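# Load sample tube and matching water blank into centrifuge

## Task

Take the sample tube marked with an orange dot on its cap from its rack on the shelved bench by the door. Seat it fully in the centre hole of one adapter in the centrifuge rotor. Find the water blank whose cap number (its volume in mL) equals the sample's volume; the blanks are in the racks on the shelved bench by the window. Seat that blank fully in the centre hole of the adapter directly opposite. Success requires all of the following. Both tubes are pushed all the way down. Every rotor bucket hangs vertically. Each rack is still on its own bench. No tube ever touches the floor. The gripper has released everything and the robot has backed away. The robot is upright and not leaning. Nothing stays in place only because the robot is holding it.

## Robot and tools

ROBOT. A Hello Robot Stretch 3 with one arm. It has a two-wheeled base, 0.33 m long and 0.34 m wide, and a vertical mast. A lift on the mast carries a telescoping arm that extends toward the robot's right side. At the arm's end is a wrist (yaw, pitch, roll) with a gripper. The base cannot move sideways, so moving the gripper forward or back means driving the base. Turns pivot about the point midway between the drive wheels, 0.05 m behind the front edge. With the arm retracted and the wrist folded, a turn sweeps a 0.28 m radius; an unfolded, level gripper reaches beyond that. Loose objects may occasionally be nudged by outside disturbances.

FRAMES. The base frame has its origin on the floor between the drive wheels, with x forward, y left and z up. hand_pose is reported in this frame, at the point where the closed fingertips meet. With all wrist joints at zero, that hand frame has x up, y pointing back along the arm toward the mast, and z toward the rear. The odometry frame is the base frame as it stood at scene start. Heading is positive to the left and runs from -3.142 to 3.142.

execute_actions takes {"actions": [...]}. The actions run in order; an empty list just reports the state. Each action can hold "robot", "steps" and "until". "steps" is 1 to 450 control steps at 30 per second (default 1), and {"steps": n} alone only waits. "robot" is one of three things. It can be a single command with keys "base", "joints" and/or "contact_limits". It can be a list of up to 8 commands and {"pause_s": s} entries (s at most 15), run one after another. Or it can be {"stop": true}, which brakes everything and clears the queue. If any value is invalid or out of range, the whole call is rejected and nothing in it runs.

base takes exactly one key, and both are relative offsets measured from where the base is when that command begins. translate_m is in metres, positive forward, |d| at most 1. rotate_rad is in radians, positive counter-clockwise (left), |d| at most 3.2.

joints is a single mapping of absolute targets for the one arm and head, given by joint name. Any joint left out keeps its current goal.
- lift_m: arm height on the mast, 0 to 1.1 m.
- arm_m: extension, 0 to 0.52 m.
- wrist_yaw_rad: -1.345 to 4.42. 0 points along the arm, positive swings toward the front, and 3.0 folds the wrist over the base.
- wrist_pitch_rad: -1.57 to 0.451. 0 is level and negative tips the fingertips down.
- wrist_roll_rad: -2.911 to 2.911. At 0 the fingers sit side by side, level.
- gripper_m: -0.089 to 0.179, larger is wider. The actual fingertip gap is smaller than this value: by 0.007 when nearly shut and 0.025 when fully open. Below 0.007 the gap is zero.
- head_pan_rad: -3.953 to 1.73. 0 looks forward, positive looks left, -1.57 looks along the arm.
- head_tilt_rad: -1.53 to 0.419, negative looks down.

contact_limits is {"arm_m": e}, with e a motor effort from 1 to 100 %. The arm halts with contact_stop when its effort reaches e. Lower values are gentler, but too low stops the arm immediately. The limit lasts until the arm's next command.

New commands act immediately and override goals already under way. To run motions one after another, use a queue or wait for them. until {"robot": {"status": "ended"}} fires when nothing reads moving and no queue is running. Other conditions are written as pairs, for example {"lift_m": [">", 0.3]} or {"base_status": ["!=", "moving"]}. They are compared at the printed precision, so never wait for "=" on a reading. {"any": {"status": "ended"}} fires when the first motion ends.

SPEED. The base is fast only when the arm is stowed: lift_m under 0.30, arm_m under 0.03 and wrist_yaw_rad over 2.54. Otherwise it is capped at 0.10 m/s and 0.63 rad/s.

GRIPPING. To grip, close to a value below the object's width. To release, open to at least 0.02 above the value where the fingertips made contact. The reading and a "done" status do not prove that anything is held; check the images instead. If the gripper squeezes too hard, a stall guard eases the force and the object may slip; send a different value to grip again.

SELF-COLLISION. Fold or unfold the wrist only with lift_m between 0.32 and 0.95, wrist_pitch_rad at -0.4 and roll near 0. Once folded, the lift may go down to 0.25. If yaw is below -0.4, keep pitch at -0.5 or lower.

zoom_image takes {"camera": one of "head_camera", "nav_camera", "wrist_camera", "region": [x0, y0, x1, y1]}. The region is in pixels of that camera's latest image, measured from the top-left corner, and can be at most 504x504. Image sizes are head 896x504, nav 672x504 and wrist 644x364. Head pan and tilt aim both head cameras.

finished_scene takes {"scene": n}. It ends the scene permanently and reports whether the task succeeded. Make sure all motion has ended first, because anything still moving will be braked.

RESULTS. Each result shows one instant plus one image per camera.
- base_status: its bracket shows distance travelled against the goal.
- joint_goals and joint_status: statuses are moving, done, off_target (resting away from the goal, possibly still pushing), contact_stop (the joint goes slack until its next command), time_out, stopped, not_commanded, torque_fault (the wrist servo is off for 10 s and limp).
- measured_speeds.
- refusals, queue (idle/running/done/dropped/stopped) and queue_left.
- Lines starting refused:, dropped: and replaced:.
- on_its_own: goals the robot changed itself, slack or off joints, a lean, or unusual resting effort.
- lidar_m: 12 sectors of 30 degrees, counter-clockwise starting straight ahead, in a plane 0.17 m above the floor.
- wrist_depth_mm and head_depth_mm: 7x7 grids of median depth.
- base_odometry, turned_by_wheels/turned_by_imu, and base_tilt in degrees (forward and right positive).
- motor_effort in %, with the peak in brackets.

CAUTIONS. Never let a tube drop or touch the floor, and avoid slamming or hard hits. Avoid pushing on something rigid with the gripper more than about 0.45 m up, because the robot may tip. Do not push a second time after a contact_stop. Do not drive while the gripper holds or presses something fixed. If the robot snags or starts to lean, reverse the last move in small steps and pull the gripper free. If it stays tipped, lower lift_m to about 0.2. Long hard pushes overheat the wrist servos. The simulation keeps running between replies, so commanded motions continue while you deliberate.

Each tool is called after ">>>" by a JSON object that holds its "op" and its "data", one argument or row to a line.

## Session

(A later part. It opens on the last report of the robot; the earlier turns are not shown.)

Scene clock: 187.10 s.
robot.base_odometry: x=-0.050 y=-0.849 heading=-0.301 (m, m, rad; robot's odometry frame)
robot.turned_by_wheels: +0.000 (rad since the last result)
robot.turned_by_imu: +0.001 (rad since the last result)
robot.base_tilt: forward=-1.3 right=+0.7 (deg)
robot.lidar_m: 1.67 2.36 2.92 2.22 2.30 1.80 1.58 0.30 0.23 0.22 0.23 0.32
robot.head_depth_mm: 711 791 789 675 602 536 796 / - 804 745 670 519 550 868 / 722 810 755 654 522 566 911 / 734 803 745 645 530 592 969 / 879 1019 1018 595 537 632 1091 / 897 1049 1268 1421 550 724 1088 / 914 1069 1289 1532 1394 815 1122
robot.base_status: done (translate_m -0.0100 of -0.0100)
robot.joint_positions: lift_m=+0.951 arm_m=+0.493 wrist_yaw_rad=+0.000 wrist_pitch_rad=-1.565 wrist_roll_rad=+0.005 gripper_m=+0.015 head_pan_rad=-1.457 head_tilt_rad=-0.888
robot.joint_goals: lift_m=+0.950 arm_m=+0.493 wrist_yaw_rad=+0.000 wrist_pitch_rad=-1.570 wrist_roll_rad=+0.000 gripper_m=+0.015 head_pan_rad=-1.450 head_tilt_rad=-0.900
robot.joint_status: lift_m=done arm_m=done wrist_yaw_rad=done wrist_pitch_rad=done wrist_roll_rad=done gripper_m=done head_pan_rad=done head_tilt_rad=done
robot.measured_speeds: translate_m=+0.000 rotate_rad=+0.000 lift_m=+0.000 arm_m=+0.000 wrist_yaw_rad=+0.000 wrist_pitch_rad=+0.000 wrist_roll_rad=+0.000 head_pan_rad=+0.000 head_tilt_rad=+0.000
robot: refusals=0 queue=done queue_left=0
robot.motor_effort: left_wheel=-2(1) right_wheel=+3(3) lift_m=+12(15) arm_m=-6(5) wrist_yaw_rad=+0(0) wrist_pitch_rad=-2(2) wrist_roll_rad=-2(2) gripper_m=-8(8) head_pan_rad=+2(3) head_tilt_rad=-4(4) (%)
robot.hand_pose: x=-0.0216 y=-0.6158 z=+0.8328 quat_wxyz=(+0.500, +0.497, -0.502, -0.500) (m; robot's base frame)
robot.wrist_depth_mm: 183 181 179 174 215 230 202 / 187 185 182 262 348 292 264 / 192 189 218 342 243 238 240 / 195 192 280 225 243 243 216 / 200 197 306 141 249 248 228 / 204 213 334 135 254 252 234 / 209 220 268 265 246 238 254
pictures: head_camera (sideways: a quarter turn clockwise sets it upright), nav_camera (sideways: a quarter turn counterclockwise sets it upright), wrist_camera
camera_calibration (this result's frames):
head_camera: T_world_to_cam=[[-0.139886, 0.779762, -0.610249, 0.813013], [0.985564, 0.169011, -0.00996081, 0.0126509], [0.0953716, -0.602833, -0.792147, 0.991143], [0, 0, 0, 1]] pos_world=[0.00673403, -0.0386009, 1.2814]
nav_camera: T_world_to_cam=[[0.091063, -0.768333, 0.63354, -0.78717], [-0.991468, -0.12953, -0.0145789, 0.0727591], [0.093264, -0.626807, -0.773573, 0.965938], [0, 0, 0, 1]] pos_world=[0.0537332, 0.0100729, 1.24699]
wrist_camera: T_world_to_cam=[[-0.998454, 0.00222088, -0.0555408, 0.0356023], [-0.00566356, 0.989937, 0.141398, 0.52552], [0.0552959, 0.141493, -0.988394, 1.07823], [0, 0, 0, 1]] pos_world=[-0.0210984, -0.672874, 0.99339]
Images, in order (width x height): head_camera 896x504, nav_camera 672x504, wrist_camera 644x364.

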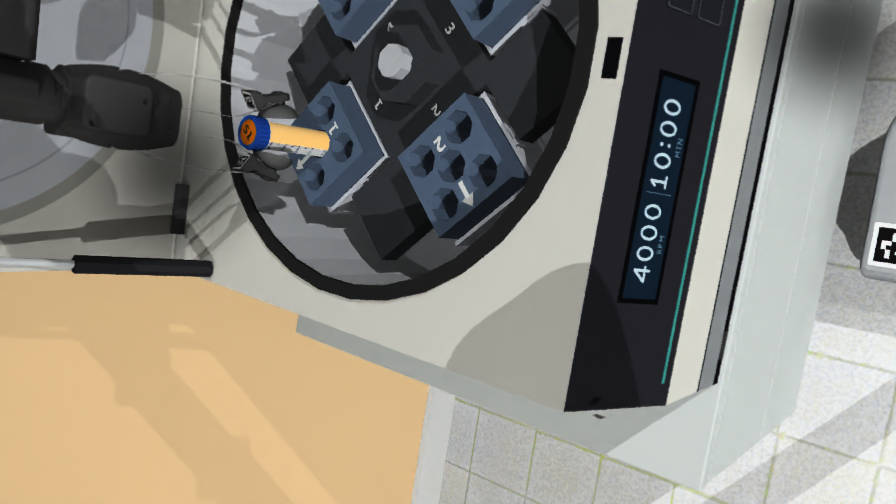

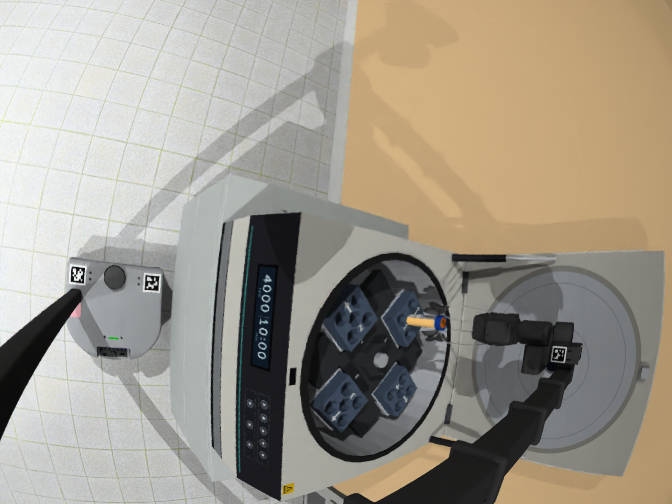

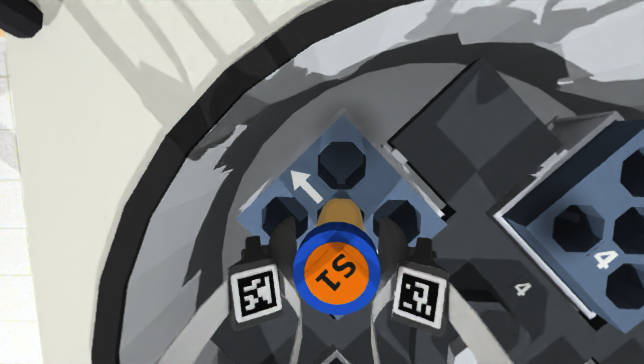

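>>> {"op": "execute_actions", "data": {
  "actions": [
    {"robot":{"joints":{"lift_m":1.1,"head_tilt_rad":-0.5,"head_pan_rad":-1.57}},"steps":450,"until":{"robot":{"status":"ended"}}}
  ]
}}

>>> {"op": "zoom_image", "data": {
  "camera": "head_camera",
  "region": [330,120,530,280]
}}

Scene clock: 198.13 s.
robot.base_odometry: x=-0.050 y=-0.849 heading=-0.301 (m, m, rad; robot's odometry frame)
robot.turned_by_wheels: +0.000 (rad since the last result)
robot.turned_by_imu: +0.001 (rad since the last result)
robot.base_tilt: forward=-1.3 right=+0.5 (deg)
robot.lidar_m: 1.67 2.36 2.91 2.21 2.30 1.79 1.58 0.31 0.23 0.22 0.23 0.32
robot.head_depth_mm: 663 700 772 859 800 671 565 / - 715 778 855 838 652 561 / 632 - 798 840 827 659 572 / 652 715 792 872 804 653 495 / 656 719 798 875 775 701 495 / 787 860 944 1048 1119 586 493 / 790 864 951 1059 1192 1309 515
robot.base_status: done (translate_m -0.0100 of -0.0100)
robot.joint_positions: lift_m=+1.098 arm_m=+0.493 wrist_yaw_rad=+0.000 wrist_pitch_rad=-1.565 wrist_roll_rad=+0.005 gripper_m=+0.015 head_pan_rad=-1.563 head_tilt_rad=-0.507
robot.joint_goals: lift_m=+1.100 arm_m=+0.493 wrist_yaw_rad=+0.000 wrist_pitch_rad=-1.570 wrist_roll_rad=+0.000 gripper_m=+0.015 head_pan_rad=-1.570 head_tilt_rad=-0.500
robot.joint_status: lift_m=done arm_m=done wrist_yaw_rad=done wrist_pitch_rad=done wrist_roll_rad=done gripper_m=done head_pan_rad=done head_tilt_rad=done
robot.measured_speeds: translate_m=+0.000 rotate_rad=+0.000 lift_m=+0.000 arm_m=+0.000 wrist_yaw_rad=+0.000 wrist_pitch_rad=+0.000 wrist_roll_rad=+0.000 head_pan_rad=+0.000 head_tilt_rad=+0.000
robot: refusals=0 queue=done queue_left=0
robot.motor_effort: left_wheel=-1(2) right_wheel=+2(2) lift_m=+32(35) arm_m=-5(4) wrist_yaw_rad=+0(1) wrist_pitch_rad=-2(2) wrist_roll_rad=-2(2) gripper_m=-8(9) head_pan_rad=-4(13) head_tilt_rad=+1(18) (%)
robot.hand_pose: x=-0.0216 y=-0.6158 z=+0.9804 quat_wxyz=(+0.500, +0.497, -0.502, -0.500) (m; robot's base frame)
robot.wrist_depth_mm: 833 323 321 319 313 309 306 / - - 327 323 401 353 309 / - - 332 473 387 399 336 / - - 346 377 388 366 372 / - - 376 141 397 393 394 / - - 357 135 381 401 397 / - - 393 398 417 393 394
pictures: head_camera (sideways: a quarter turn clockwise sets it upright), nav_camera (sideways: a quarter turn counterclockwise sets it upright), wrist_camera
camera_calibration (this result's frames):
head_camera: T_world_to_cam=[[-0.05444, 0.506586, -0.860469, 1.13862], [0.997968, 0.0561748, -0.0300673, 0.0387617], [0.033105, -0.860357, -0.508615, 0.622721], [0, 0, 0, 1]] pos_world=[0.00268826, -0.0432231, 1.29764]
nav_camera: T_world_to_cam=[[0.00703939, -0.482612, 0.875806, -1.10244], [-0.999572, -0.0282764, -0.00754752, 0.0636601], [0.0284071, -0.875377, -0.482605, 0.58784], [0, 0, 0, 1]] pos_world=[0.0546944, -0.0156686, 1.2497]
wrist_camera: T_world_to_cam=[[-0.998454, 0.0022214, -0.0555408, 0.043796], [-0.00566304, 0.989937, 0.141398, 0.504661], [0.055296, 0.141493, -0.988394, 1.22404], [0, 0, 0, 1]] pos_world=[-0.0210984, -0.672874, 1.14091]
Images, in order (width x height): head_camera 896x504, nav_camera 672x504, wrist_camera 644x364.

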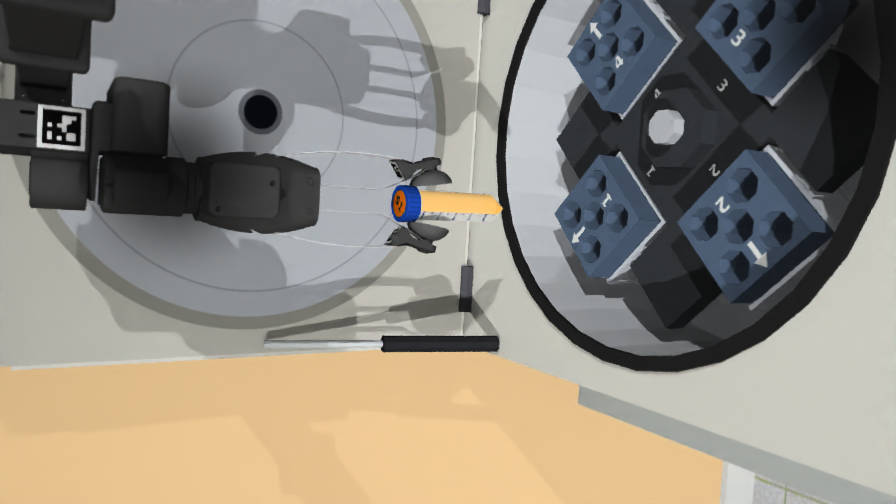

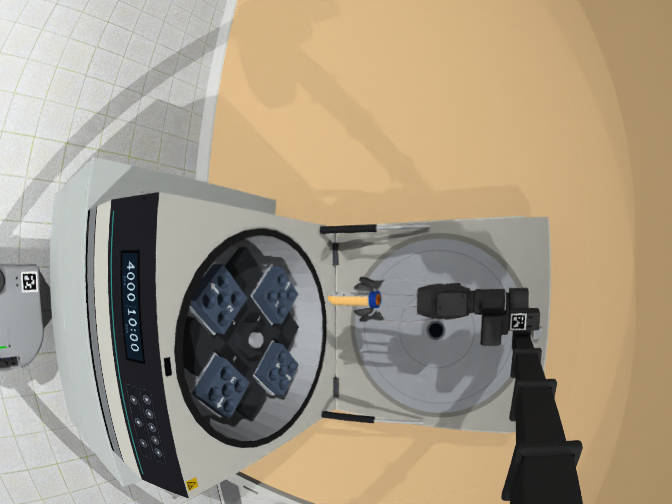

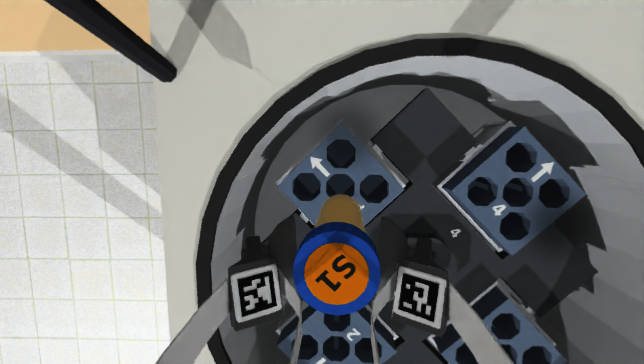

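Region (330, 120, 530, 280) of head_camera's 896x504 image, scaled by 2.520, with more detail than that image has; it fills the top 403 rows of this view, and the rest is white.

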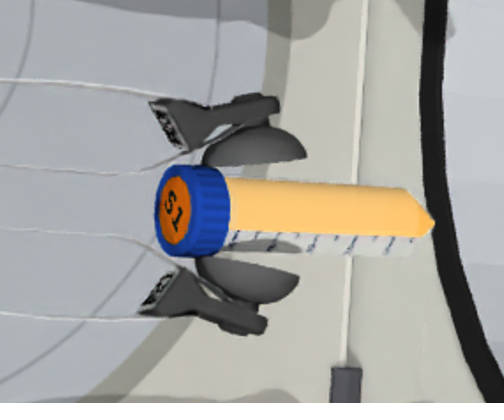

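>>> {"op": "execute_actions", "data": {
  "actions": [
    {"robot":{"joints":{"wrist_roll_rad":-1.4}},"steps":450,"until":{"robot":{"status":"ended"}}}
  ]
}}

>>> {"op": "zoom_image", "data": {
  "camera": "head_camera",
  "region": [330,120,530,280]
}}

Scene clock: 203.03 s.
robot.base_odometry: x=-0.050 y=-0.849 heading=-0.301 (m, m, rad; robot's odometry frame)
robot.turned_by_wheels: +0.000 (rad since the last result)
robot.turned_by_imu: +0.001 (rad since the last result)
robot.base_tilt: forward=-1.1 right=+0.9 (deg)
robot.lidar_m: 1.68 2.36 2.92 2.21 2.30 1.79 1.57 0.31 0.23 0.22 0.23 0.32
robot.head_depth_mm: 663 702 771 860 801 669 566 / - 711 778 856 834 652 560 / 632 - 797 855 825 660 571 / 655 708 790 865 805 651 494 / 657 720 797 874 774 702 494 / 788 858 947 1052 1124 585 492 / 794 863 951 1056 1193 1315 516
robot.base_status: done (translate_m -0.0100 of -0.0100)
robot.joint_positions: lift_m=+1.098 arm_m=+0.493 wrist_yaw_rad=+0.000 wrist_pitch_rad=-1.565 wrist_roll_rad=-1.393 gripper_m=+0.015 head_pan_rad=-1.563 head_tilt_rad=-0.507
robot.joint_goals: lift_m=+1.100 arm_m=+0.493 wrist_yaw_rad=+0.000 wrist_pitch_rad=-1.570 wrist_roll_rad=-1.400 gripper_m=+0.015 head_pan_rad=-1.570 head_tilt_rad=-0.500
robot.joint_status: lift_m=done arm_m=done wrist_yaw_rad=done wrist_pitch_rad=done wrist_roll_rad=done gripper_m=done head_pan_rad=done head_tilt_rad=done
robot.measured_speeds: translate_m=+0.000 rotate_rad=+0.000 lift_m=+0.000 arm_m=+0.000 wrist_yaw_rad=+0.000 wrist_pitch_rad=+0.000 wrist_roll_rad=+0.000 head_pan_rad=+0.000 head_tilt_rad=+0.000
robot: refusals=0 queue=done queue_left=0
robot.motor_effort: left_wheel=-2(1) right_wheel=+2(2) lift_m=+32(32) arm_m=-4(5) wrist_yaw_rad=+0(0) wrist_pitch_rad=-2(2) wrist_roll_rad=-3(1) gripper_m=-8(8) head_pan_rad=-4(3) head_tilt_rad=+3(2) (%)
robot.hand_pose: x=-0.0214 y=-0.6159 z=+0.9804 quat_wxyz=(+0.706, +0.702, -0.063, -0.063) (m; robot's base frame)
robot.wrist_depth_mm: - 572 319 316 313 310 227 / 332 328 343 319 320 315 235 / 339 376 403 507 323 320 242 / 346 401 401 381 437 330 252 / 357 418 410 141 433 336 262 / 373 426 418 136 415 341 272 / 378 442 419 418 408 348 284
pictures: head_camera (sideways: a quarter turn clockwise sets it upright), nav_camera (sideways: a quarter turn counterclockwise sets it upright), wrist_camera
camera_calibration (this result's frames):
head_camera: T_world_to_cam=[[-0.05444, 0.506586, -0.860469, 1.13862], [0.997968, 0.0561748, -0.0300673, 0.0387617], [0.033105, -0.860357, -0.508615, 0.622721], [0, 0, 0, 1]] pos_world=[0.00268826, -0.0432231, 1.29764]
nav_camera: T_world_to_cam=[[0.00703939, -0.482612, 0.875806, -1.10244], [-0.999572, -0.0282764, -0.00754752, 0.0636601], [0.0284071, -0.875377, -0.482605, 0.58784], [0, 0, 0, 1]] pos_world=[0.0546944, -0.0156686, 1.2497]
wrist_camera: T_world_to_cam=[[-0.174224, -0.98339, -0.0508982, -0.549911], [-0.975302, 0.165203, 0.146607, -0.0290175], [-0.135763, 0.0751835, -0.987885, 1.17862], [0, 0, 0, 1]] pos_world=[0.0359042, -0.624595, 1.1406]
Images, in order (width x height): head_camera 896x504, nav_camera 672x504, wrist_camera 644x364.

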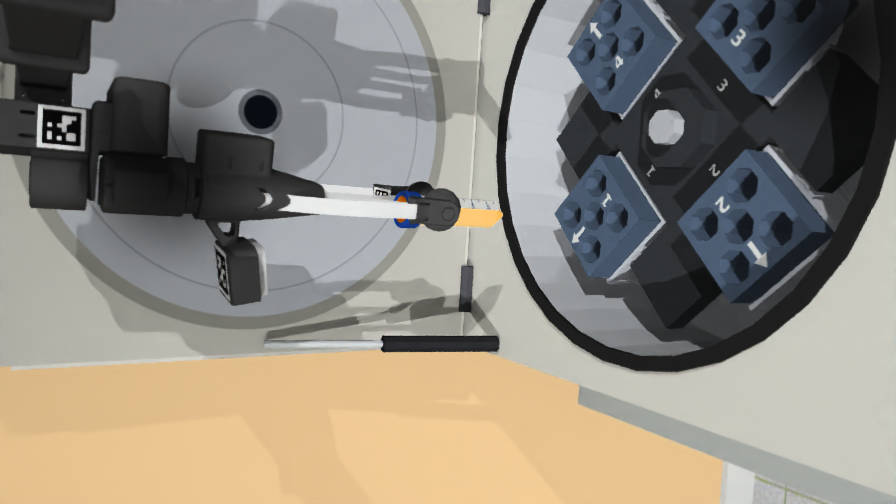

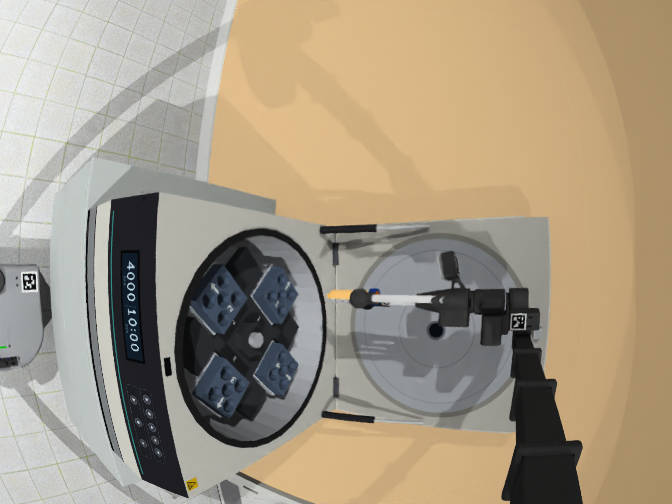

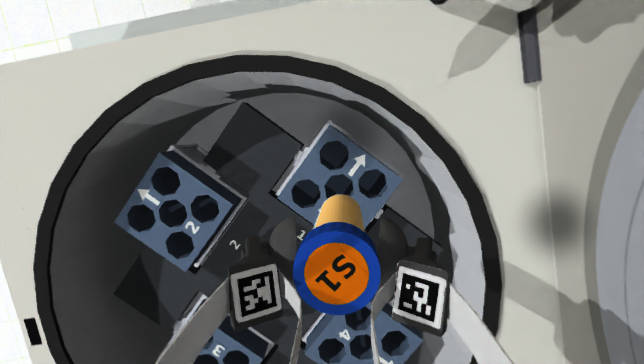

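Region (330, 120, 530, 280) of head_camera's 896x504 image, scaled by 2.520, with more detail than that image has; it fills the top 403 rows of this view, and the rest is white.

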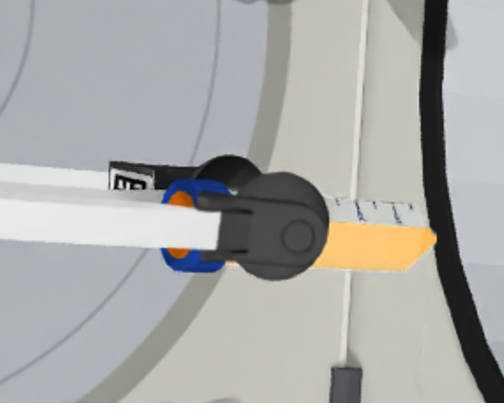

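>>> {"op": "execute_actions", "data": {
  "actions": [
    {"robot":[{"joints":{"arm_m":0.4,"wrist_roll_rad":0.0}},{"joints":{"wrist_yaw_rad":3.1}},{"joints":{"wrist_pitch_rad":-1.0,"wrist_roll_rad":0.8,"head_tilt_rad":-0.7}}],"steps":450,"until":{"robot":{"status":"ended"}}}
  ]
}}

Scene clock: 215.60 s.
robot.base_odometry: x=-0.050 y=-0.849 heading=-0.301 (m, m, rad; robot's odometry frame)
robot.turned_by_wheels: +0.000 (rad since the last result)
robot.turned_by_imu: +0.001 (rad since the last result)
robot.base_tilt: forward=-1.1 right=+0.7 (deg)
robot.lidar_m: 1.68 2.36 2.91 2.21 2.31 1.79 1.58 0.31 0.23 0.22 0.23 0.32
robot.head_depth_mm: 658 742 841 798 666 591 495 / 654 752 839 828 677 580 499 / - - 830 758 664 511 503 / 653 763 855 785 665 512 508 / 676 766 856 770 655 513 513 / 806 905 1036 1132 600 511 519 / 812 912 1045 1221 1418 748 644
robot.base_status: done (translate_m -0.0100 of -0.0100)
robot.joint_positions: lift_m=+1.098 arm_m=+0.400 wrist_yaw_rad=+3.099 wrist_pitch_rad=-1.015 wrist_roll_rad=+0.795 gripper_m=+0.015 head_pan_rad=-1.563 head_tilt_rad=-0.691
robot.joint_goals: lift_m=+1.100 arm_m=+0.400 wrist_yaw_rad=+3.100 wrist_pitch_rad=-1.000 wrist_roll_rad=+0.800 gripper_m=+0.015 head_pan_rad=-1.570 head_tilt_rad=-0.700
robot.joint_status: lift_m=done arm_m=done wrist_yaw_rad=done wrist_pitch_rad=done wrist_roll_rad=done gripper_m=done head_pan_rad=done head_tilt_rad=done
robot.measured_speeds: translate_m=+0.000 rotate_rad=+0.000 lift_m=+0.000 arm_m=+0.000 wrist_yaw_rad=+0.000 wrist_pitch_rad=+0.000 wrist_roll_rad=+0.000 head_pan_rad=+0.000 head_tilt_rad=+0.000
robot: refusals=0 queue=done queue_left=0
robot.motor_effort: left_wheel=-1(2) right_wheel=+2(2) lift_m=+32(32) arm_m=-5(4) wrist_yaw_rad=+1(3) wrist_pitch_rad=+5(4) wrist_roll_rad=+2(5) gripper_m=-8(9) head_pan_rad=-4(3) head_tilt_rad=-3(15) (%)
robot.hand_pose: x=-0.0163 y=-0.4307 z=+1.0063 quat_wxyz=(+0.457, +0.812, +0.167, +0.321) (m; robot's base frame)
robot.wrist_depth_mm: - - - - - - - / - - - - 399 - - / - - - - 377 339 979 / - - - 408 377 326 300 / - - - 135 468 453 289 / - - - 135 - 354 340 / - - 420 422 385 344 330
pictures: head_camera (sideways: a quarter turn clockwise sets it upright), nav_camera (sideways: a quarter turn counterclockwise sets it upright), wrist_camera
camera_calibration (this result's frames):
head_camera: T_world_to_cam=[[-0.0555191, 0.654956, -0.753625, 0.999334], [0.99794, 0.0607022, -0.020763, 0.0266426], [0.0321478, -0.753225, -0.656977, 0.815738], [0, 0, 0, 1]] pos_world=[0.00267018, -0.0417018, 1.2896]
nav_camera: T_world_to_cam=[[0.00814687, -0.634179, 0.773143, -0.968594], [-0.999589, -0.0264143, -0.0111336, 0.0683266], [0.0274827, -0.772735, -0.634133, 0.784986], [0, 0, 0, 1]] pos_world=[0.054616, -0.00587075, 1.24741]
wrist_camera: T_world_to_cam=[[0.676432, -0.603616, -0.422005, 0.185236], [-0.726149, -0.642337, -0.245175, -0.00796182], [-0.123077, 0.472283, -0.872812, 1.24648], [0, 0, 0, 1]] pos_world=[0.0223323, -0.481992, 1.16416]
Images, in order (width x height): head_camera 896x504, nav_camera 672x504, wrist_camera 644x364.

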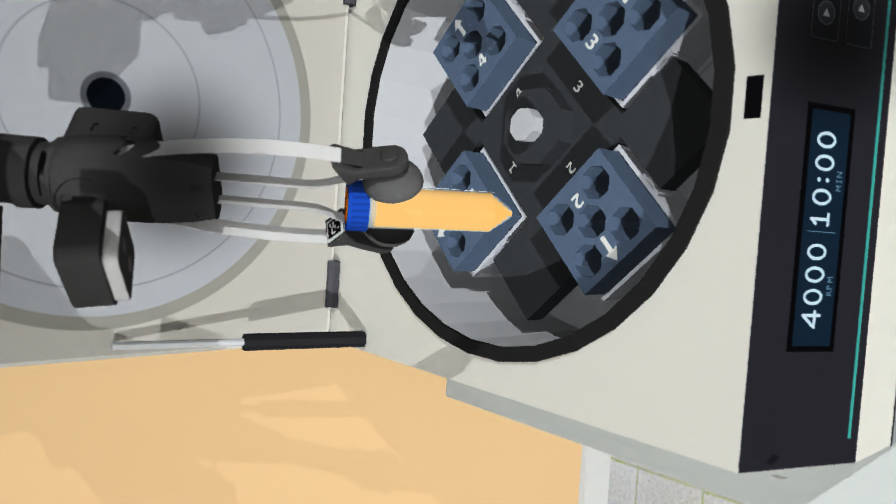

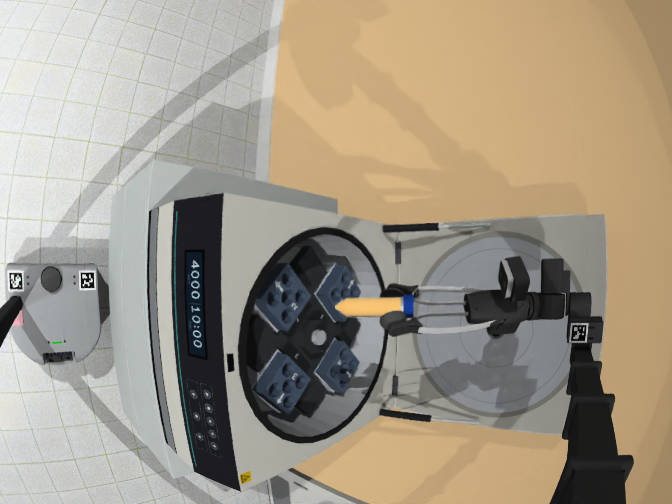

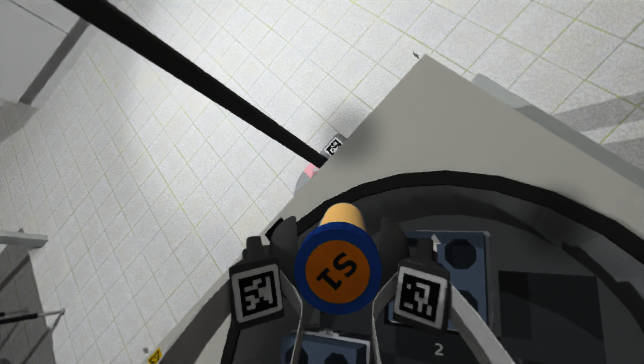

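>>> {"op": "execute_actions", "data": {
  "actions": [
    {"robot":{"joints":{"wrist_roll_rad":-2.2}},"steps":450,"until":{"robot":{"status":"ended"}}}
  ]
}}

>>> {"op": "zoom_image", "data": {
  "camera": "head_camera",
  "region": [320,130,540,290]
}}

Scene clock: 221.13 s.
robot.base_odometry: x=-0.050 y=-0.849 heading=-0.301 (m, m, rad; robot's odometry frame)
robot.turned_by_wheels: +0.000 (rad since the last result)
robot.turned_by_imu: +0.001 (rad since the last result)
robot.base_tilt: forward=-1.3 right=+0.7 (deg)
robot.lidar_m: 1.67 2.37 2.91 2.21 2.31 1.79 1.58 0.31 0.23 0.22 0.23 0.32
robot.head_depth_mm: 660 740 841 797 669 591 493 / 658 766 840 829 675 582 499 / - - 833 750 664 511 504 / 664 758 856 792 665 513 509 / 680 765 854 772 654 512 512 / 809 913 1035 1128 599 510 518 / 813 915 1049 1219 1414 746 644
robot.base_status: done (translate_m -0.0100 of -0.0100)
robot.joint_positions: lift_m=+1.098 arm_m=+0.400 wrist_yaw_rad=+3.099 wrist_pitch_rad=-1.012 wrist_roll_rad=-2.195 gripper_m=+0.015 head_pan_rad=-1.563 head_tilt_rad=-0.691
robot.joint_goals: lift_m=+1.100 arm_m=+0.400 wrist_yaw_rad=+3.100 wrist_pitch_rad=-1.000 wrist_roll_rad=-2.200 gripper_m=+0.015 head_pan_rad=-1.570 head_tilt_rad=-0.700
robot.joint_status: lift_m=done arm_m=done wrist_yaw_rad=done wrist_pitch_rad=done wrist_roll_rad=done gripper_m=done head_pan_rad=done head_tilt_rad=done
robot.measured_speeds: translate_m=+0.000 rotate_rad=+0.000 lift_m=+0.000 arm_m=+0.000 wrist_yaw_rad=+0.000 wrist_pitch_rad=+0.000 wrist_roll_rad=+0.000 head_pan_rad=+0.000 head_tilt_rad=+0.000
robot: refusals=0 queue=done queue_left=0
robot.motor_effort: left_wheel=-1(1) right_wheel=+2(2) lift_m=+32(32) arm_m=-5(5) wrist_yaw_rad=+1(1) wrist_pitch_rad=+4(5) wrist_roll_rad=-2(2) gripper_m=-9(8) head_pan_rad=-3(3) head_tilt_rad=-2(3) (%)
robot.hand_pose: x=-0.0166 y=-0.4301 z=+1.0067 quat_wxyz=(-0.131, -0.259, +0.467, +0.835) (m; robot's base frame)
robot.wrist_depth_mm: 279 315 344 382 377 - - / 312 326 352 404 392 - - / 341 350 371 444 - - - / 311 383 405 395 - - - / 303 332 365 143 - - - / - - 391 136 - - - / - - - - - - -
pictures: head_camera (sideways: a quarter turn clockwise sets it upright), nav_camera (sideways: a quarter turn counterclockwise sets it upright), wrist_camera
camera_calibration (this result's frames):
head_camera: T_world_to_cam=[[-0.0555195, 0.654967, -0.753615, 0.999321], [0.99794, 0.0607029, -0.0207622, 0.0266416], [0.0321481, -0.753216, -0.656988, 0.815753], [0, 0, 0, 1]] pos_world=[0.00267019, -0.0417017, 1.2896]
nav_camera: T_world_to_cam=[[0.00814726, -0.63419, 0.773134, -0.968582], [-0.999589, -0.0264146, -0.0111338, 0.0683269], [0.027483, -0.772726, -0.634145, 0.785001], [0, 0, 0, 1]] pos_world=[0.054616, -0.00586993, 1.24741]
wrist_camera: T_world_to_cam=[[-0.554517, 0.740449, 0.379797, -0.0635391], [0.813364, 0.385763, 0.435461, -0.225124], [0.175925, 0.550384, -0.816166, 1.22795], [0, 0, 0, 1]] pos_world=[-0.0681533, -0.541953, 1.12438]
Images, in order (width x height): head_camera 896x504, nav_camera 672x504, wrist_camera 644x364.

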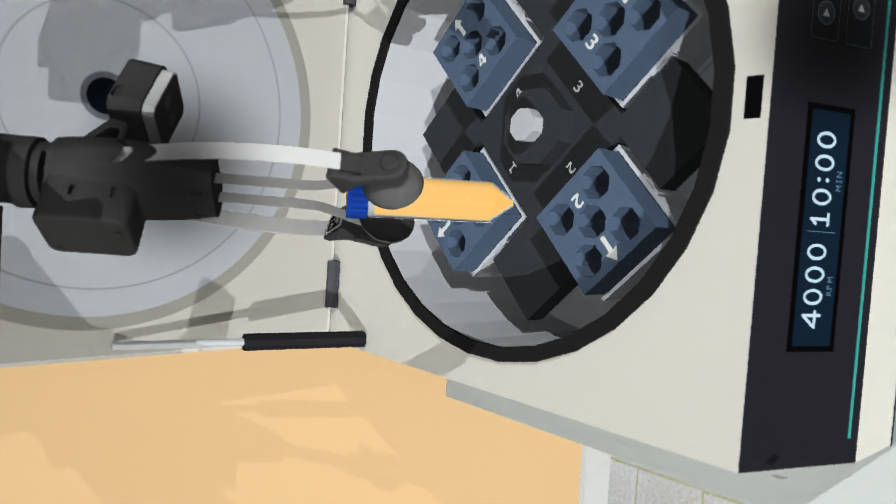

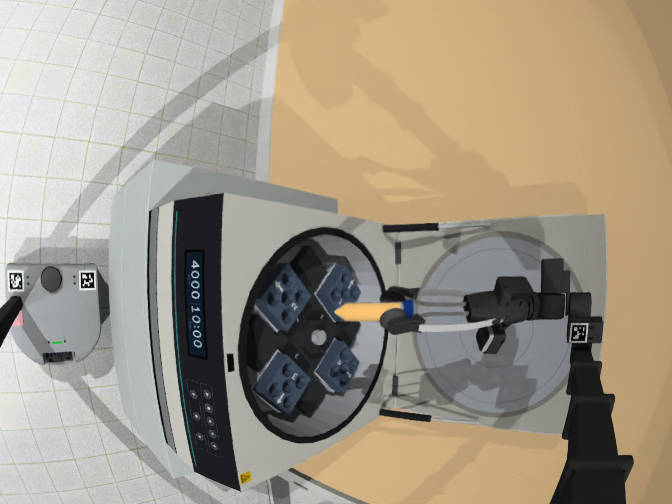

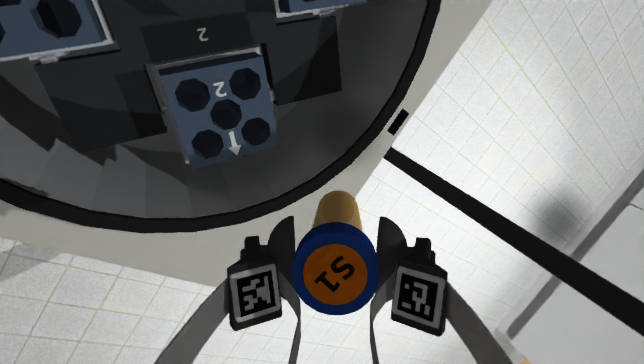

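Region (320, 130, 540, 290) of head_camera's 896x504 image, scaled by 2.291, with more detail than that image has; it fills the top 367 rows of this view, and the rest is white.

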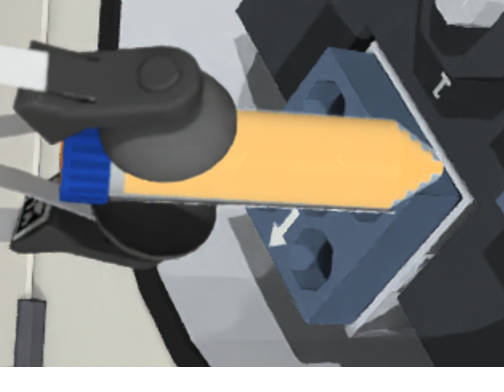

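>>> {"op": "execute_actions", "data": {
  "actions": [
    {"robot":[{"joints":{"wrist_pitch_rad":-1.57,"wrist_roll_rad":0.0}},{"joints":{"wrist_yaw_rad":0.0}},{"joints":{"arm_m":0.493,"head_tilt_rad":-0.9,"head_pan_rad":-1.45}},{"joints":{"lift_m":0.95}}],"steps":450,"until":{"robot":{"status":"ended"}}}
  ]
}}

Scene clock: 236.07 s.
robot.base_odometry: x=-0.050 y=-0.849 heading=-0.301 (m, m, rad; robot's odometry frame)
robot.turned_by_wheels: +0.000 (rad since the last result)
robot.turned_by_imu: +0.002 (rad since the last result)
robot.base_tilt: forward=-1.2 right=+0.8 (deg)
robot.lidar_m: 1.67 2.37 2.91 2.21 2.30 1.79 1.58 0.31 0.23 0.22 0.23 0.32
robot.head_depth_mm: 711 786 789 675 603 536 798 / - 804 745 671 519 550 863 / 723 807 757 653 524 564 913 / 734 802 746 645 531 593 969 / 877 1020 1012 593 538 631 1093 / 896 1049 1257 1429 550 725 1087 / 914 1075 1301 1536 1391 817 1115
robot.base_status: done (translate_m -0.0100 of -0.0100)
robot.joint_positions: lift_m=+0.951 arm_m=+0.493 wrist_yaw_rad=+0.001 wrist_pitch_rad=-1.564 wrist_roll_rad=-0.005 gripper_m=+0.015 head_pan_rad=-1.457 head_tilt_rad=-0.889
robot.joint_goals: lift_m=+0.950 arm_m=+0.493 wrist_yaw_rad=+0.000 wrist_pitch_rad=-1.570 wrist_roll_rad=+0.000 gripper_m=+0.015 head_pan_rad=-1.450 head_tilt_rad=-0.900
robot.joint_status: lift_m=done arm_m=done wrist_yaw_rad=done wrist_pitch_rad=done wrist_roll_rad=done gripper_m=done head_pan_rad=done head_tilt_rad=done
robot.measured_speeds: translate_m=+0.000 rotate_rad=+0.000 lift_m=+0.000 arm_m=+0.000 wrist_yaw_rad=+0.000 wrist_pitch_rad=+0.000 wrist_roll_rad=+0.000 head_pan_rad=+0.000 head_tilt_rad=+0.000
robot: refusals=0 queue=done queue_left=0
robot.motor_effort: left_wheel=-1(1) right_wheel=+2(2) lift_m=+12(31) arm_m=+4(4) wrist_yaw_rad=-1(3) wrist_pitch_rad=-2(5) wrist_roll_rad=+2(5) gripper_m=-8(8) head_pan_rad=+2(14) head_tilt_rad=-3(15) (%)
robot.hand_pose: x=-0.0216 y=-0.6152 z=+0.8328 quat_wxyz=(+0.503, +0.500, -0.500, -0.497) (m; robot's base frame)
robot.wrist_depth_mm: 184 182 178 175 214 229 202 / 187 185 181 262 349 290 263 / 191 188 219 342 244 239 250 / 195 191 282 224 244 243 215 / 199 197 317 140 250 248 227 / 204 215 334 136 253 252 228 / 209 224 269 266 241 238 253
pictures: head_camera (sideways: a quarter turn clockwise sets it upright), nav_camera (sideways: a quarter turn counterclockwise sets it upright), wrist_camera
camera_calibration (this result's frames):
head_camera: T_world_to_cam=[[-0.139849, 0.779878, -0.610109, 0.81283], [0.985574, 0.16895, -0.00995089, 0.0126379], [0.0953175, -0.602699, -0.792255, 0.991284], [0, 0, 0, 1]] pos_world=[0.00673118, -0.0385973, 1.28139]
nav_camera: T_world_to_cam=[[0.091027, -0.76845, 0.633403, -0.786991], [-0.991477, -0.129465, -0.0145817, 0.0727629], [0.0932087, -0.626677, -0.773685, 0.966084], [0, 0, 0, 1]] pos_world=[0.0537327, 0.0100796, 1.24699]
wrist_camera: T_world_to_cam=[[-0.998423, -0.00849747, -0.055484, 0.0289384], [-0.0162497, 0.989904, 0.140805, 0.525205], [0.0537273, 0.141485, -0.988481, 1.07818], [0, 0, 0, 1]] pos_world=[-0.0205005, -0.672203, 0.993415]
Images, in order (width x height): head_camera 896x504, nav_camera 672x504, wrist_camera 644x364.

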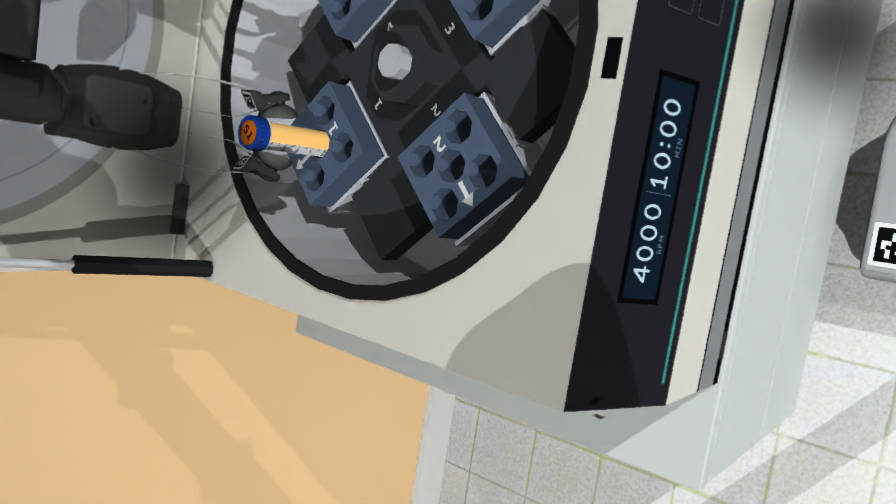

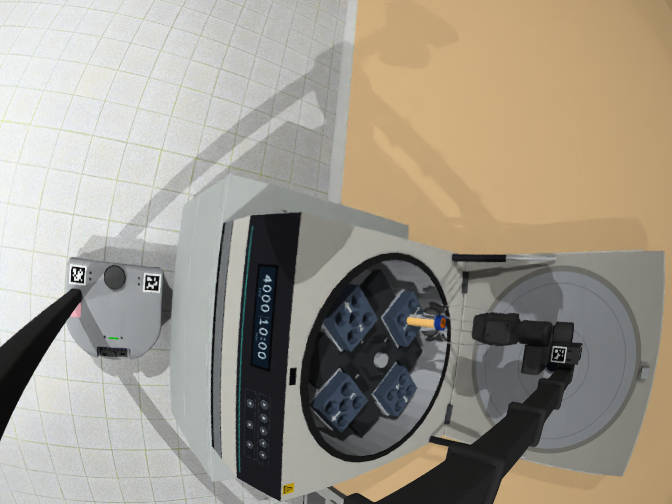

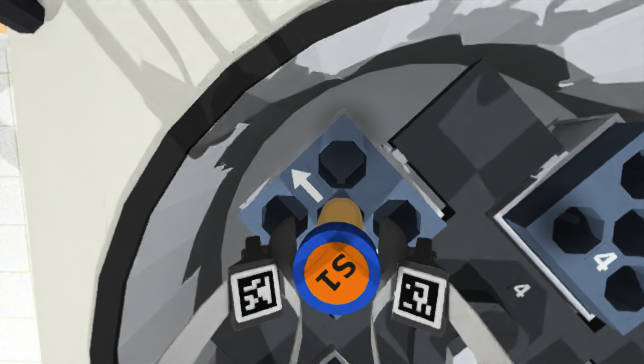

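Lower further, then release.

>>> {"op": "execute_actions", "data": {
  "actions": [
    {"robot":[{"joints":{"lift_m":0.905}},{"joints":{"gripper_m":0.07}},{"pause_s":1},{"joints":{"lift_m":0.96}}],"steps":450,"until":{"robot":{"status":"ended"}}}
  ]
}}

Scene clock: 242.30 s.
robot.base_odometry: x=-0.050 y=-0.849 heading=-0.301 (m, m, rad; robot's odometry frame)
robot.turned_by_wheels: +0.000 (rad since the last result)
robot.turned_by_imu: +0.001 (rad since the last result)
robot.base_tilt: forward=-1.3 right=+0.6 (deg)
robot.lidar_m: 1.67 2.37 2.92 2.21 2.31 1.79 1.58 0.31 0.23 0.22 0.23 0.32
robot.head_depth_mm: 707 787 788 674 604 537 799 / - 807 752 664 519 550 866 / 723 809 752 654 522 566 912 / 733 802 746 640 531 593 970 / 878 1023 1017 594 537 631 1087 / 896 1044 1266 1431 550 724 1096 / 911 1072 1295 1529 1395 816 1117
robot.base_status: done (translate_m -0.0100 of -0.0100)
robot.joint_positions: lift_m=+0.959 arm_m=+0.493 wrist_yaw_rad=+0.001 wrist_pitch_rad=-1.567 wrist_roll_rad=-0.005 gripper_m=+0.070 head_pan_rad=-1.457 head_tilt_rad=-0.889
robot.joint_goals: lift_m=+0.960 arm_m=+0.493 wrist_yaw_rad=+0.000 wrist_pitch_rad=-1.570 wrist_roll_rad=+0.000 gripper_m=+0.070 head_pan_rad=-1.450 head_tilt_rad=-0.900
robot.joint_status: lift_m=done arm_m=done wrist_yaw_rad=done wrist_pitch_rad=done wrist_roll_rad=done gripper_m=done head_pan_rad=done head_tilt_rad=done
robot.measured_speeds: translate_m=+0.000 rotate_rad=+0.000 lift_m=+0.000 arm_m=+0.000 wrist_yaw_rad=+0.000 wrist_pitch_rad=+0.000 wrist_roll_rad=+0.000 head_pan_rad=+0.000 head_tilt_rad=+0.000
robot: refusals=0 queue=done queue_left=0
robot.motor_effort: left_wheel=-2(2) right_wheel=+2(3) lift_m=+31(31) arm_m=+4(4) wrist_yaw_rad=-1(1) wrist_pitch_rad=-2(2) wrist_roll_rad=+2(2) gripper_m=+0(81) head_pan_rad=+3(2) head_tilt_rad=-4(4) (%)
robot.hand_pose: x=-0.0216 y=-0.6145 z=+0.8418 quat_wxyz=(+0.502, +0.500, -0.499, -0.498) (m; robot's base frame)
robot.wrist_depth_mm: 193 190 187 183 216 231 204 / 197 194 190 268 357 314 266 / 201 197 222 367 250 247 239 / 206 201 288 233 253 251 224 / 210 206 292 207 257 257 229 / - 214 - 266 265 261 239 / - 216 279 276 253 247 263
pictures: head_camera (sideways: a quarter turn clockwise sets it upright), nav_camera (sideways: a quarter turn counterclockwise sets it upright), wrist_camera
camera_calibration (this result's frames):
head_camera: T_world_to_cam=[[-0.139851, 0.7799, -0.61008, 0.812793], [0.985574, 0.16895, -0.00994888, 0.0126353], [0.0953142, -0.602671, -0.792277, 0.991312], [0, 0, 0, 1]] pos_world=[0.00673109, -0.0385966, 1.28139]
nav_camera: T_world_to_cam=[[0.0910296, -0.768473, 0.633375, -0.786955], [-0.991477, -0.129464, -0.0145823, 0.0727636], [0.0932055, -0.626649, -0.773708, 0.966114], [0, 0, 0, 1]] pos_world=[0.0537325, 0.0100815, 1.24699]
wrist_camera: T_world_to_cam=[[-0.998424, -0.00834002, -0.0555056, 0.0295586], [-0.0162475, 0.989506, 0.143579, 0.520686], [0.0537257, 0.144254, -0.988081, 1.08836], [0, 0, 0, 1]] pos_world=[-0.0205008, -0.671975, 1.00227]
Images, in order (width x height): head_camera 896x504, nav_camera 672x504, wrist_camera 644x364.

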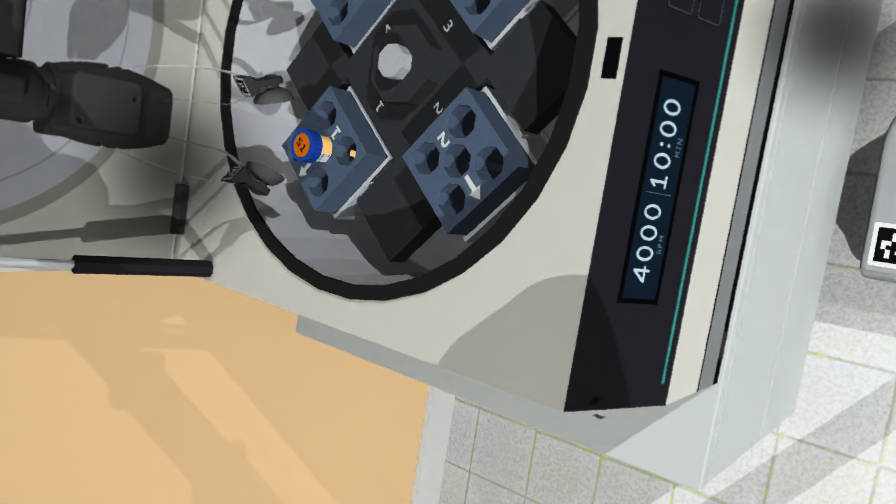

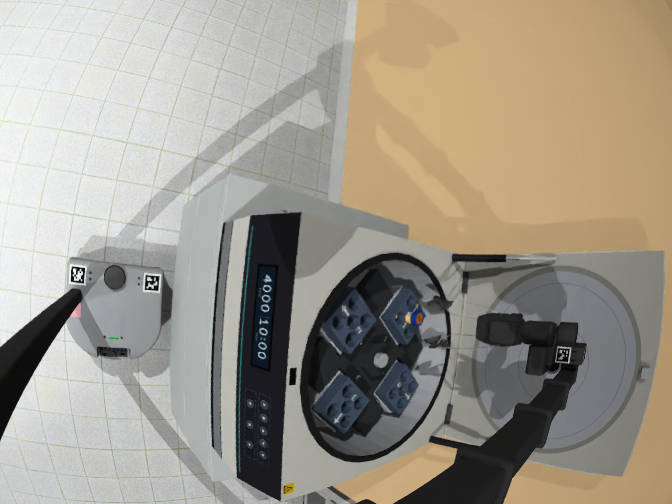

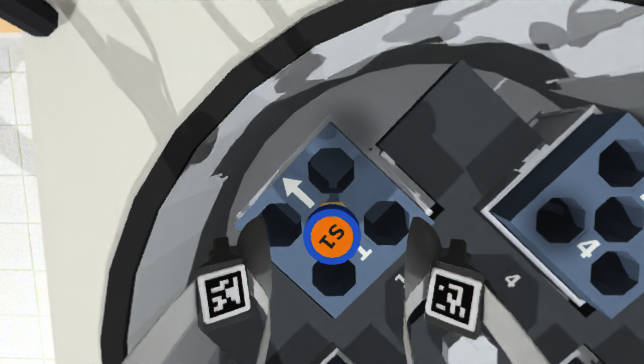

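>>> {"op": "execute_actions", "data": {
  "actions": [
    {"robot":[{"joints":{"lift_m":1.05}},{"joints":{"arm_m":0.0,"lift_m":0.9,"wrist_pitch_rad":-0.4}},{"joints":{"wrist_yaw_rad":3.0}},{"joints":{"lift_m":0.27,"head_pan_rad":-1.57,"head_tilt_rad":-0.6}},{"base":{"translate_m":1.0}},{"base":{"rotate_rad":1.305}},{"base":{"translate_m":1.0}},{"base":{"rotate_rad":0.265}}],"steps":450,"until":{"robot":{"status":"ended"}}},
    {"steps":450,"until":{"robot":{"status":"ended"}}}
  ]
}}

Scene clock: 282.33 s.
robot.base_odometry: x=+1.442 y=-0.302 heading=+1.269 (m, m, rad; robot's odometry frame)
robot.turned_by_wheels: +1.570 (rad since the last result)
robot.turned_by_imu: +1.578 (rad since the last result)
robot.base_tilt: forward=-1.2 right=+0.7 (deg)
robot.lidar_m: 1.83 1.42 1.75 3.10 1.69 1.56 1.92 0.81 1.09 1.06 1.11 0.80
robot.head_depth_mm: 937 1052 1160 909 679 600 1249 / 980 1064 1154 904 720 614 1241 / 985 1067 1158 894 717 627 1238 / 990 1066 1169 893 714 624 1242 / 993 1067 1173 890 713 622 1229 / 1004 1080 1183 858 709 637 1228 / 1004 1095 1173 880 707 634 1229
robot.base_status: done (rotate_rad +0.2649 of +0.2650)
robot.joint_positions: lift_m=+0.271 arm_m=+0.000 wrist_yaw_rad=+2.999 wrist_pitch_rad=-0.419 wrist_roll_rad=+0.004 gripper_m=+0.070 head_pan_rad=-1.563 head_tilt_rad=-0.605
robot.joint_goals: lift_m=+0.270 arm_m=+0.000 wrist_yaw_rad=+3.000 wrist_pitch_rad=-0.400 wrist_roll_rad=+0.000 gripper_m=+0.070 head_pan_rad=-1.570 head_tilt_rad=-0.600
robot.joint_status: lift_m=done arm_m=done wrist_yaw_rad=done wrist_pitch_rad=done wrist_roll_rad=done gripper_m=done head_pan_rad=done head_tilt_rad=done
robot.measured_speeds: translate_m=+0.000 rotate_rad=+0.000 lift_m=+0.000 arm_m=+0.000 wrist_yaw_rad=+0.000 wrist_pitch_rad=+0.000 wrist_roll_rad=+0.000 head_pan_rad=+0.000 head_tilt_rad=+0.000
robot: refusals=0 queue=done queue_left=0
robot.motor_effort: left_wheel=-1(9) right_wheel=+2(12) lift_m=+12(33) arm_m=-5(6) wrist_yaw_rad=+1(3) wrist_pitch_rad=+7(52) wrist_roll_rad=-1(2) gripper_m=+0(1) head_pan_rad=-3(13) head_tilt_rad=+2(16) (%)
robot.hand_pose: x=+0.0106 y=+0.0767 z=+0.2830 quat_wxyz=(+0.196, +0.701, +0.097, +0.678) (m; robot's base frame)
robot.wrist_depth_mm: - - - - - - - / - - - - - - - / - - - - 972 971 935 / 825 797 779 778 757 745 729 / 659 651 - 619 627 607 591 / 542 536 - 536 516 507 499 / 479 - - - 440 436 434
pictures: head_camera (sideways: a quarter turn clockwise sets it upright), nav_camera (sideways: a quarter turn counterclockwise sets it upright), wrist_camera
camera_calibration (this result's frames):
head_camera: T_world_to_cam=[[-0.0548767, 0.588206, -0.806847, 1.06871], [0.997968, 0.0585254, -0.0252095, 0.0324338], [0.0323927, -0.80659, -0.590222, 0.7289], [0, 0, 0, 1]] pos_world=[0.00266815, -0.042594, 1.29331]
nav_camera: T_world_to_cam=[[0.00749681, -0.56583, 0.824488, -1.03552], [-0.999588, -0.0270867, -0.00950013, 0.0662012], [0.0277081, -0.824077, -0.5658, 0.696088], [0, 0, 0, 1]] pos_world=[0.0546497, -0.0105065, 1.24825]
wrist_camera: T_world_to_cam=[[0.995551, -0.0912966, -0.0233193, 0.0126264], [-0.0686112, -0.532726, -0.843502, 0.31409], [0.0645861, 0.841349, -0.536619, 0.253409], [0, 0, 0, 1]] pos_world=[-0.00738681, -0.0447289, 0.401215]
Images, in order (width x height): head_camera 896x504, nav_camera 672x504, wrist_camera 644x364.

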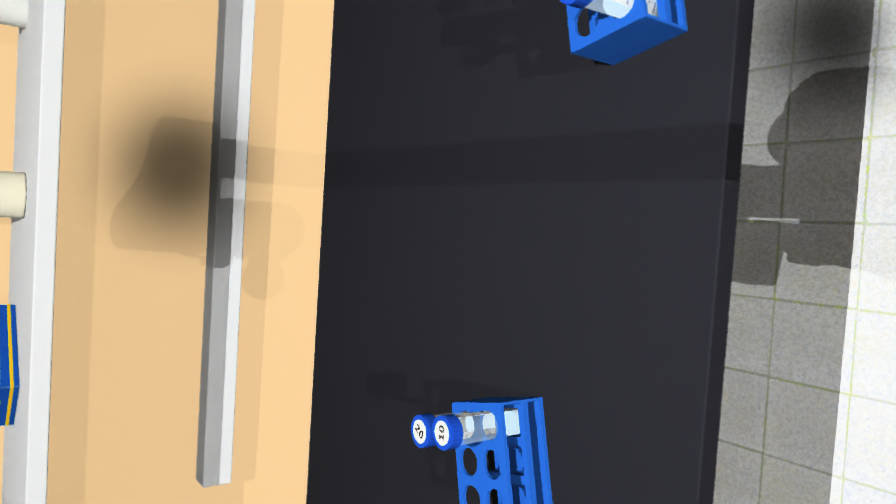

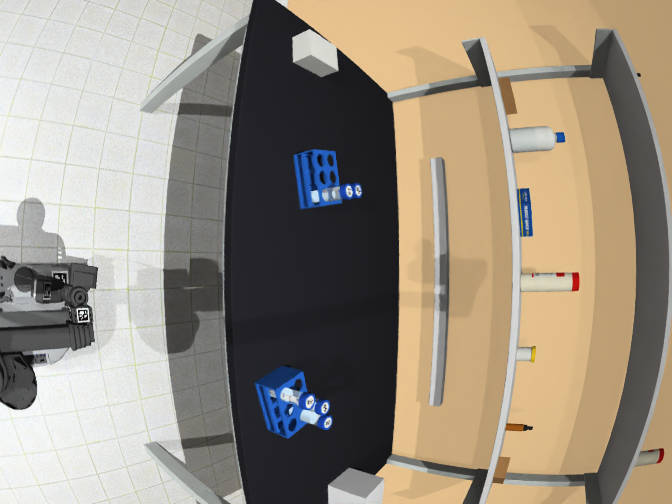

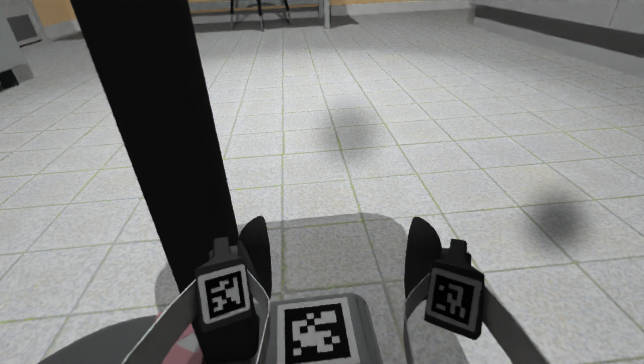

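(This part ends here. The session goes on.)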